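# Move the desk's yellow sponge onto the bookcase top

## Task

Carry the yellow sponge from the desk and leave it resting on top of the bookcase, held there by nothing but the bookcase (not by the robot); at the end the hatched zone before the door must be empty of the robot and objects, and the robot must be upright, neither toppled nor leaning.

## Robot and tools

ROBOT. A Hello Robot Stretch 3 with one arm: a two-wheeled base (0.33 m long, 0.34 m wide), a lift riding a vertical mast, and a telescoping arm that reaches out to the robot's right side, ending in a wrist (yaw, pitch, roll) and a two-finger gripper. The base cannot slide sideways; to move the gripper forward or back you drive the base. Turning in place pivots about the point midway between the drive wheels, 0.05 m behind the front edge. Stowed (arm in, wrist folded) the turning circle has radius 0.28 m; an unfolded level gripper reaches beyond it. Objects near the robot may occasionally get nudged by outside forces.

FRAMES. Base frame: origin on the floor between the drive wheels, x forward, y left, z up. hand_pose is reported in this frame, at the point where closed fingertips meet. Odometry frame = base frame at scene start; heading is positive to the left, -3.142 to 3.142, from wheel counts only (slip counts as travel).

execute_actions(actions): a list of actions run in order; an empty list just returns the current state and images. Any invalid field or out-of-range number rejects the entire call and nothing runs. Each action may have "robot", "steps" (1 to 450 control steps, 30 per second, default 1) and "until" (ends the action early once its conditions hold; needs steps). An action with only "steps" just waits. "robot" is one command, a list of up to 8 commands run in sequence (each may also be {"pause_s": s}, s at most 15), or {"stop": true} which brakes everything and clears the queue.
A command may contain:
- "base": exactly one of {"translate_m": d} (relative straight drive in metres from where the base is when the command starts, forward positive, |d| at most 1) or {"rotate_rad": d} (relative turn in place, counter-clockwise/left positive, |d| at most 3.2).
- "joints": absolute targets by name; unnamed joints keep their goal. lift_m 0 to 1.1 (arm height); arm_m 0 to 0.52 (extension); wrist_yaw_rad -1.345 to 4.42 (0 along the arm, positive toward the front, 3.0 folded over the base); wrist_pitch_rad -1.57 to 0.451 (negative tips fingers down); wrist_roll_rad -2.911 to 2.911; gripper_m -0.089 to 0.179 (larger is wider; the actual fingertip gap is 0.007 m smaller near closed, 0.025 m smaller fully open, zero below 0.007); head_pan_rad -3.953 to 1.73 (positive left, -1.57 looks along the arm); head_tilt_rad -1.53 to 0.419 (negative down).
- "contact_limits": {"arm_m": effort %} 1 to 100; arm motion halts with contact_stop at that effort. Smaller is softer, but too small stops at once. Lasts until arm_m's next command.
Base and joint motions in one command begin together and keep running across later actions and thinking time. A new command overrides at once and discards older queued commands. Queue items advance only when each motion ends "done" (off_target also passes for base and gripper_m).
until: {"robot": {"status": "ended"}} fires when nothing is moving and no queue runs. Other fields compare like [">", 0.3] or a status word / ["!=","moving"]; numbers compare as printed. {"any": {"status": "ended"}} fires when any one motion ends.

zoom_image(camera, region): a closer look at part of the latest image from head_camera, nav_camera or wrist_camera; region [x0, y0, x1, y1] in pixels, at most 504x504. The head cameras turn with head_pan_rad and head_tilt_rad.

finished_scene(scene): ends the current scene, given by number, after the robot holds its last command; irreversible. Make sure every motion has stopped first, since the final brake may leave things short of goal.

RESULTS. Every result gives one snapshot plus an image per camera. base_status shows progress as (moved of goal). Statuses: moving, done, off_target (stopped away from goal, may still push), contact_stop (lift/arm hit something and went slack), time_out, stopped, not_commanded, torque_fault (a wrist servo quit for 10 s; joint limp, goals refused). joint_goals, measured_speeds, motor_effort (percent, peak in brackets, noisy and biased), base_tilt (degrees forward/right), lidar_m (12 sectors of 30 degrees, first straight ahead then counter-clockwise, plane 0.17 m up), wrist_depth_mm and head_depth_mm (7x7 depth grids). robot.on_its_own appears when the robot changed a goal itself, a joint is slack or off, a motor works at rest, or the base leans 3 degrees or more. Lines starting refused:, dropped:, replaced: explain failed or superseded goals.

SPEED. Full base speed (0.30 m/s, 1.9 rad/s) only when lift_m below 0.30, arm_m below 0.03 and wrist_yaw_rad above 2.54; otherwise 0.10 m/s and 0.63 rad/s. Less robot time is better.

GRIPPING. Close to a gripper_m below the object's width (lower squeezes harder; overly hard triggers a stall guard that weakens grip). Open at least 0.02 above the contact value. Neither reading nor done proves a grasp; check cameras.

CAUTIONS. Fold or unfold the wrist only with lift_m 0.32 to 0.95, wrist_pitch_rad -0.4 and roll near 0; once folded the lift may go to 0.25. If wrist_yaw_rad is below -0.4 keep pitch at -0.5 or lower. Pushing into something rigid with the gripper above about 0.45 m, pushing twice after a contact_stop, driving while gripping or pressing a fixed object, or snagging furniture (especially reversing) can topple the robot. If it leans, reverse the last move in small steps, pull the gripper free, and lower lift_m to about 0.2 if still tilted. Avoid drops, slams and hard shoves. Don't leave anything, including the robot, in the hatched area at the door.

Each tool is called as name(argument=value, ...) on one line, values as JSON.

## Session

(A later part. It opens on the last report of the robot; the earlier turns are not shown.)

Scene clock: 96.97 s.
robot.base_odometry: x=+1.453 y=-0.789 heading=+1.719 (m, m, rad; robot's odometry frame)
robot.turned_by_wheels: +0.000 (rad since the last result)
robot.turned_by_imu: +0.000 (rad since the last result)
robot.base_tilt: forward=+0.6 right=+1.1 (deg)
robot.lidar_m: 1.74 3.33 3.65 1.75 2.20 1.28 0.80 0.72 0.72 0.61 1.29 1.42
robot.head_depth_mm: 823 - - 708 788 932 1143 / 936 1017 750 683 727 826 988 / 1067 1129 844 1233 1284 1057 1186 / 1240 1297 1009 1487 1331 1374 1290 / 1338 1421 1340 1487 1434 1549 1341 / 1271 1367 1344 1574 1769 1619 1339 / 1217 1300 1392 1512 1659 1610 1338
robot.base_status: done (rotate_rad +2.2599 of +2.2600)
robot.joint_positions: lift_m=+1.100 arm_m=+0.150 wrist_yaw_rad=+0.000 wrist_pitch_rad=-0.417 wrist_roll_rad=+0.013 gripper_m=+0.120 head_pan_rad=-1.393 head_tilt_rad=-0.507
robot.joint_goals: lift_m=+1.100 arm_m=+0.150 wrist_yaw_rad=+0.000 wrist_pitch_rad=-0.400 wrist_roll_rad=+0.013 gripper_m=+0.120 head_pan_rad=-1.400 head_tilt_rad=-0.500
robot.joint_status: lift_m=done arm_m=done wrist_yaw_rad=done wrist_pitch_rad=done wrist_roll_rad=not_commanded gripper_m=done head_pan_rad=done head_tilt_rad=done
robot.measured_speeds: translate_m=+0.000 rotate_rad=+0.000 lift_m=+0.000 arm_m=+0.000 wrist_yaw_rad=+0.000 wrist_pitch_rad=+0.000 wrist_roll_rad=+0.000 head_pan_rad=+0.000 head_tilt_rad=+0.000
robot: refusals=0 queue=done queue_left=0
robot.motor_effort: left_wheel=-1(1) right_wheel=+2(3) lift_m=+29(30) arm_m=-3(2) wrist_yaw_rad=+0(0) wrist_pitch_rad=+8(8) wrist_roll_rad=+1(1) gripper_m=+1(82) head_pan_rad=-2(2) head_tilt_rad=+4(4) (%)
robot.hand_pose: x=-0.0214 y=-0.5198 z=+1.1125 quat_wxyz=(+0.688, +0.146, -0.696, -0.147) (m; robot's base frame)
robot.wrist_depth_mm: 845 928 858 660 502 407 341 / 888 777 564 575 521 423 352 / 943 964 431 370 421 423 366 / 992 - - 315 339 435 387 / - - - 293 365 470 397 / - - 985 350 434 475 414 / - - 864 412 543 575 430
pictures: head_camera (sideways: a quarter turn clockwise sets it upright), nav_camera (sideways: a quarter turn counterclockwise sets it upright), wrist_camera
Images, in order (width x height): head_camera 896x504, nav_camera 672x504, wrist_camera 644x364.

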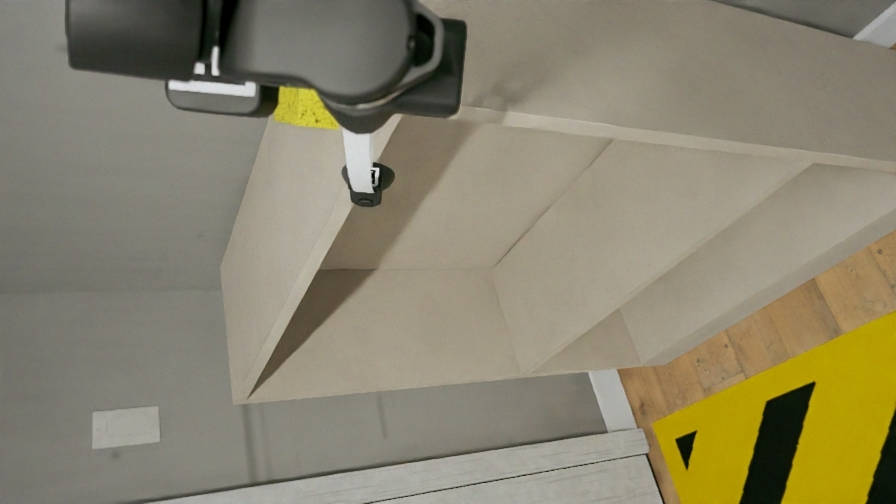

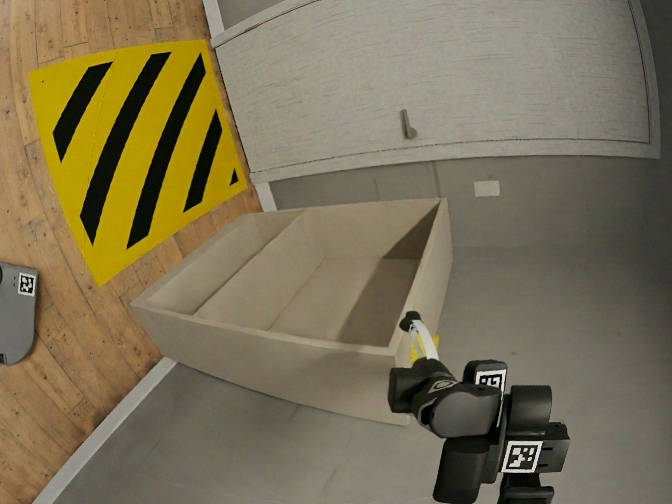

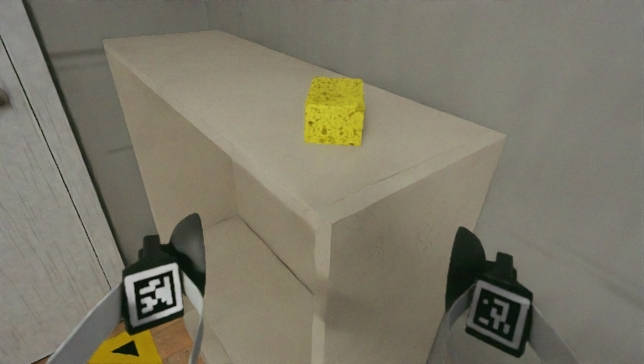

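The gripper may still overhang the hatch's corner, so I'm retracting it before finishing.

execute_actions(actions=[{"robot":{"base":{"rotate_rad":-0.5},"joints":{"arm_m":0}},"steps":450,"until":{"robot":{"status":"ended"}}}])

finished_scene(scene=1)

Scene clock: 100.90 s.
robot.base_odometry: x=+1.453 y=-0.789 heading=+1.219 (m, m, rad; robot's odometry frame)
robot.turned_by_wheels: -0.500 (rad since the last result)
robot.turned_by_imu: -0.500 (rad since the last result)
robot.base_tilt: forward=+0.7 right=+1.2 (deg)
robot.lidar_m: 1.43 1.77 3.51 3.67 1.75 2.20 1.24 0.79 0.72 0.72 0.61 1.29
robot.head_depth_mm: 599 640 - - - - 1037 / 629 674 742 787 - 1017 1083 / 663 718 779 839 944 1050 1191 / 701 760 824 897 1002 1131 1261 / 744 813 775 778 860 953 1069 / 795 870 771 664 729 834 951 / 848 936 696 1097 1230 1051 1239
robot.base_status: done (rotate_rad -0.4999 of -0.5000)
robot.joint_positions: lift_m=+1.100 arm_m=+0.000 wrist_yaw_rad=+0.000 wrist_pitch_rad=-0.417 wrist_roll_rad=+0.013 gripper_m=+0.120 head_pan_rad=-1.393 head_tilt_rad=-0.507
robot.joint_goals: lift_m=+1.100 arm_m=+0.000 wrist_yaw_rad=+0.000 wrist_pitch_rad=-0.400 wrist_roll_rad=+0.013 gripper_m=+0.120 head_pan_rad=-1.400 head_tilt_rad=-0.500
robot.joint_status: lift_m=done arm_m=done wrist_yaw_rad=done wrist_pitch_rad=done wrist_roll_rad=not_commanded gripper_m=done head_pan_rad=done head_tilt_rad=done
robot.measured_speeds: translate_m=+0.000 rotate_rad=+0.000 lift_m=+0.000 arm_m=+0.000 wrist_yaw_rad=+0.000 wrist_pitch_rad=+0.000 wrist_roll_rad=+0.000 head_pan_rad=+0.000 head_tilt_rad=+0.000
robot: refusals=0 queue=done queue_left=0
robot.motor_effort: left_wheel=+3(5) right_wheel=-2(8) lift_m=+30(30) arm_m=-3(1) wrist_yaw_rad=+0(0) wrist_pitch_rad=+8(8) wrist_roll_rad=+1(0) gripper_m=+1(1) head_pan_rad=-3(3) head_tilt_rad=+4(4) (%)
robot.hand_pose: x=-0.0215 y=-0.3698 z=+1.1125 quat_wxyz=(+0.688, +0.145, -0.696, -0.147) (m; robot's base frame)
robot.wrist_depth_mm: 682 599 544 474 428 393 362 / 437 546 561 509 457 419 388 / 388 447 598 557 500 450 403 / 399 469 651 609 538 479 428 / - 475 715 669 581 507 464 / 961 - 801 744 649 534 504 / 840 618 841 851 713 640 534
pictures: head_camera (sideways: a quarter turn clockwise sets it upright), nav_camera (sideways: a quarter turn counterclockwise sets it upright), wrist_camera
Images, in order (width x height): head_camera 896x504, nav_camera 672x504, wrist_camera 644x364.

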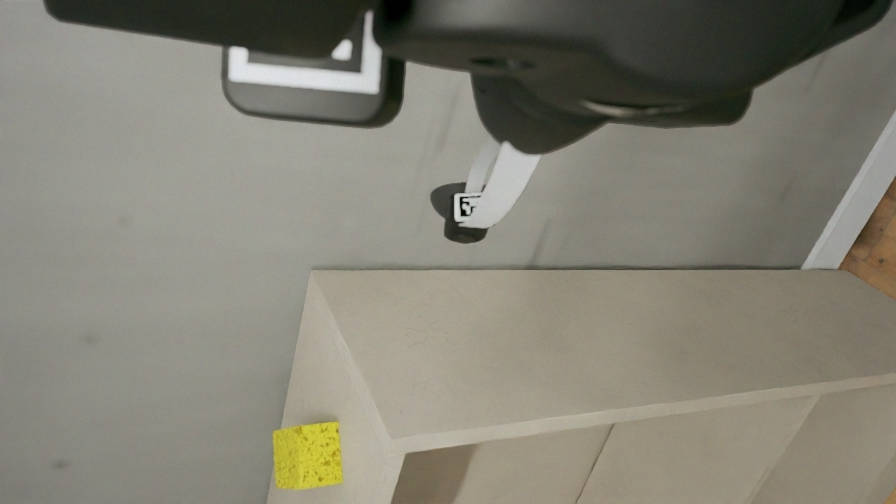

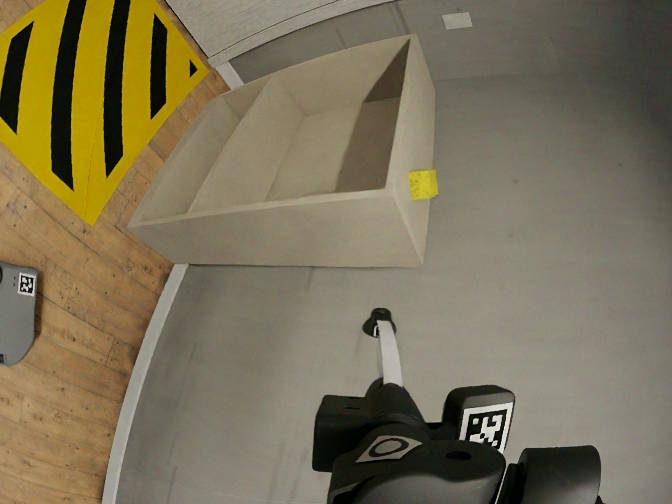

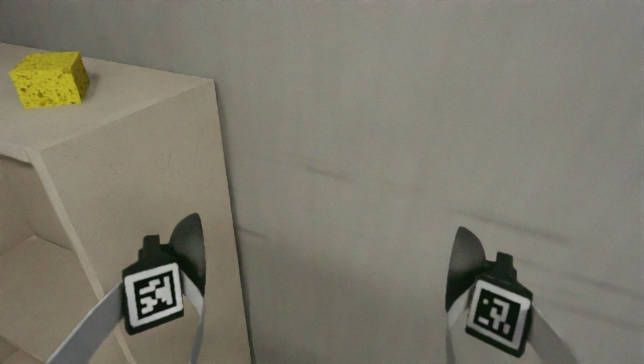

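The scene is finished: the task was done.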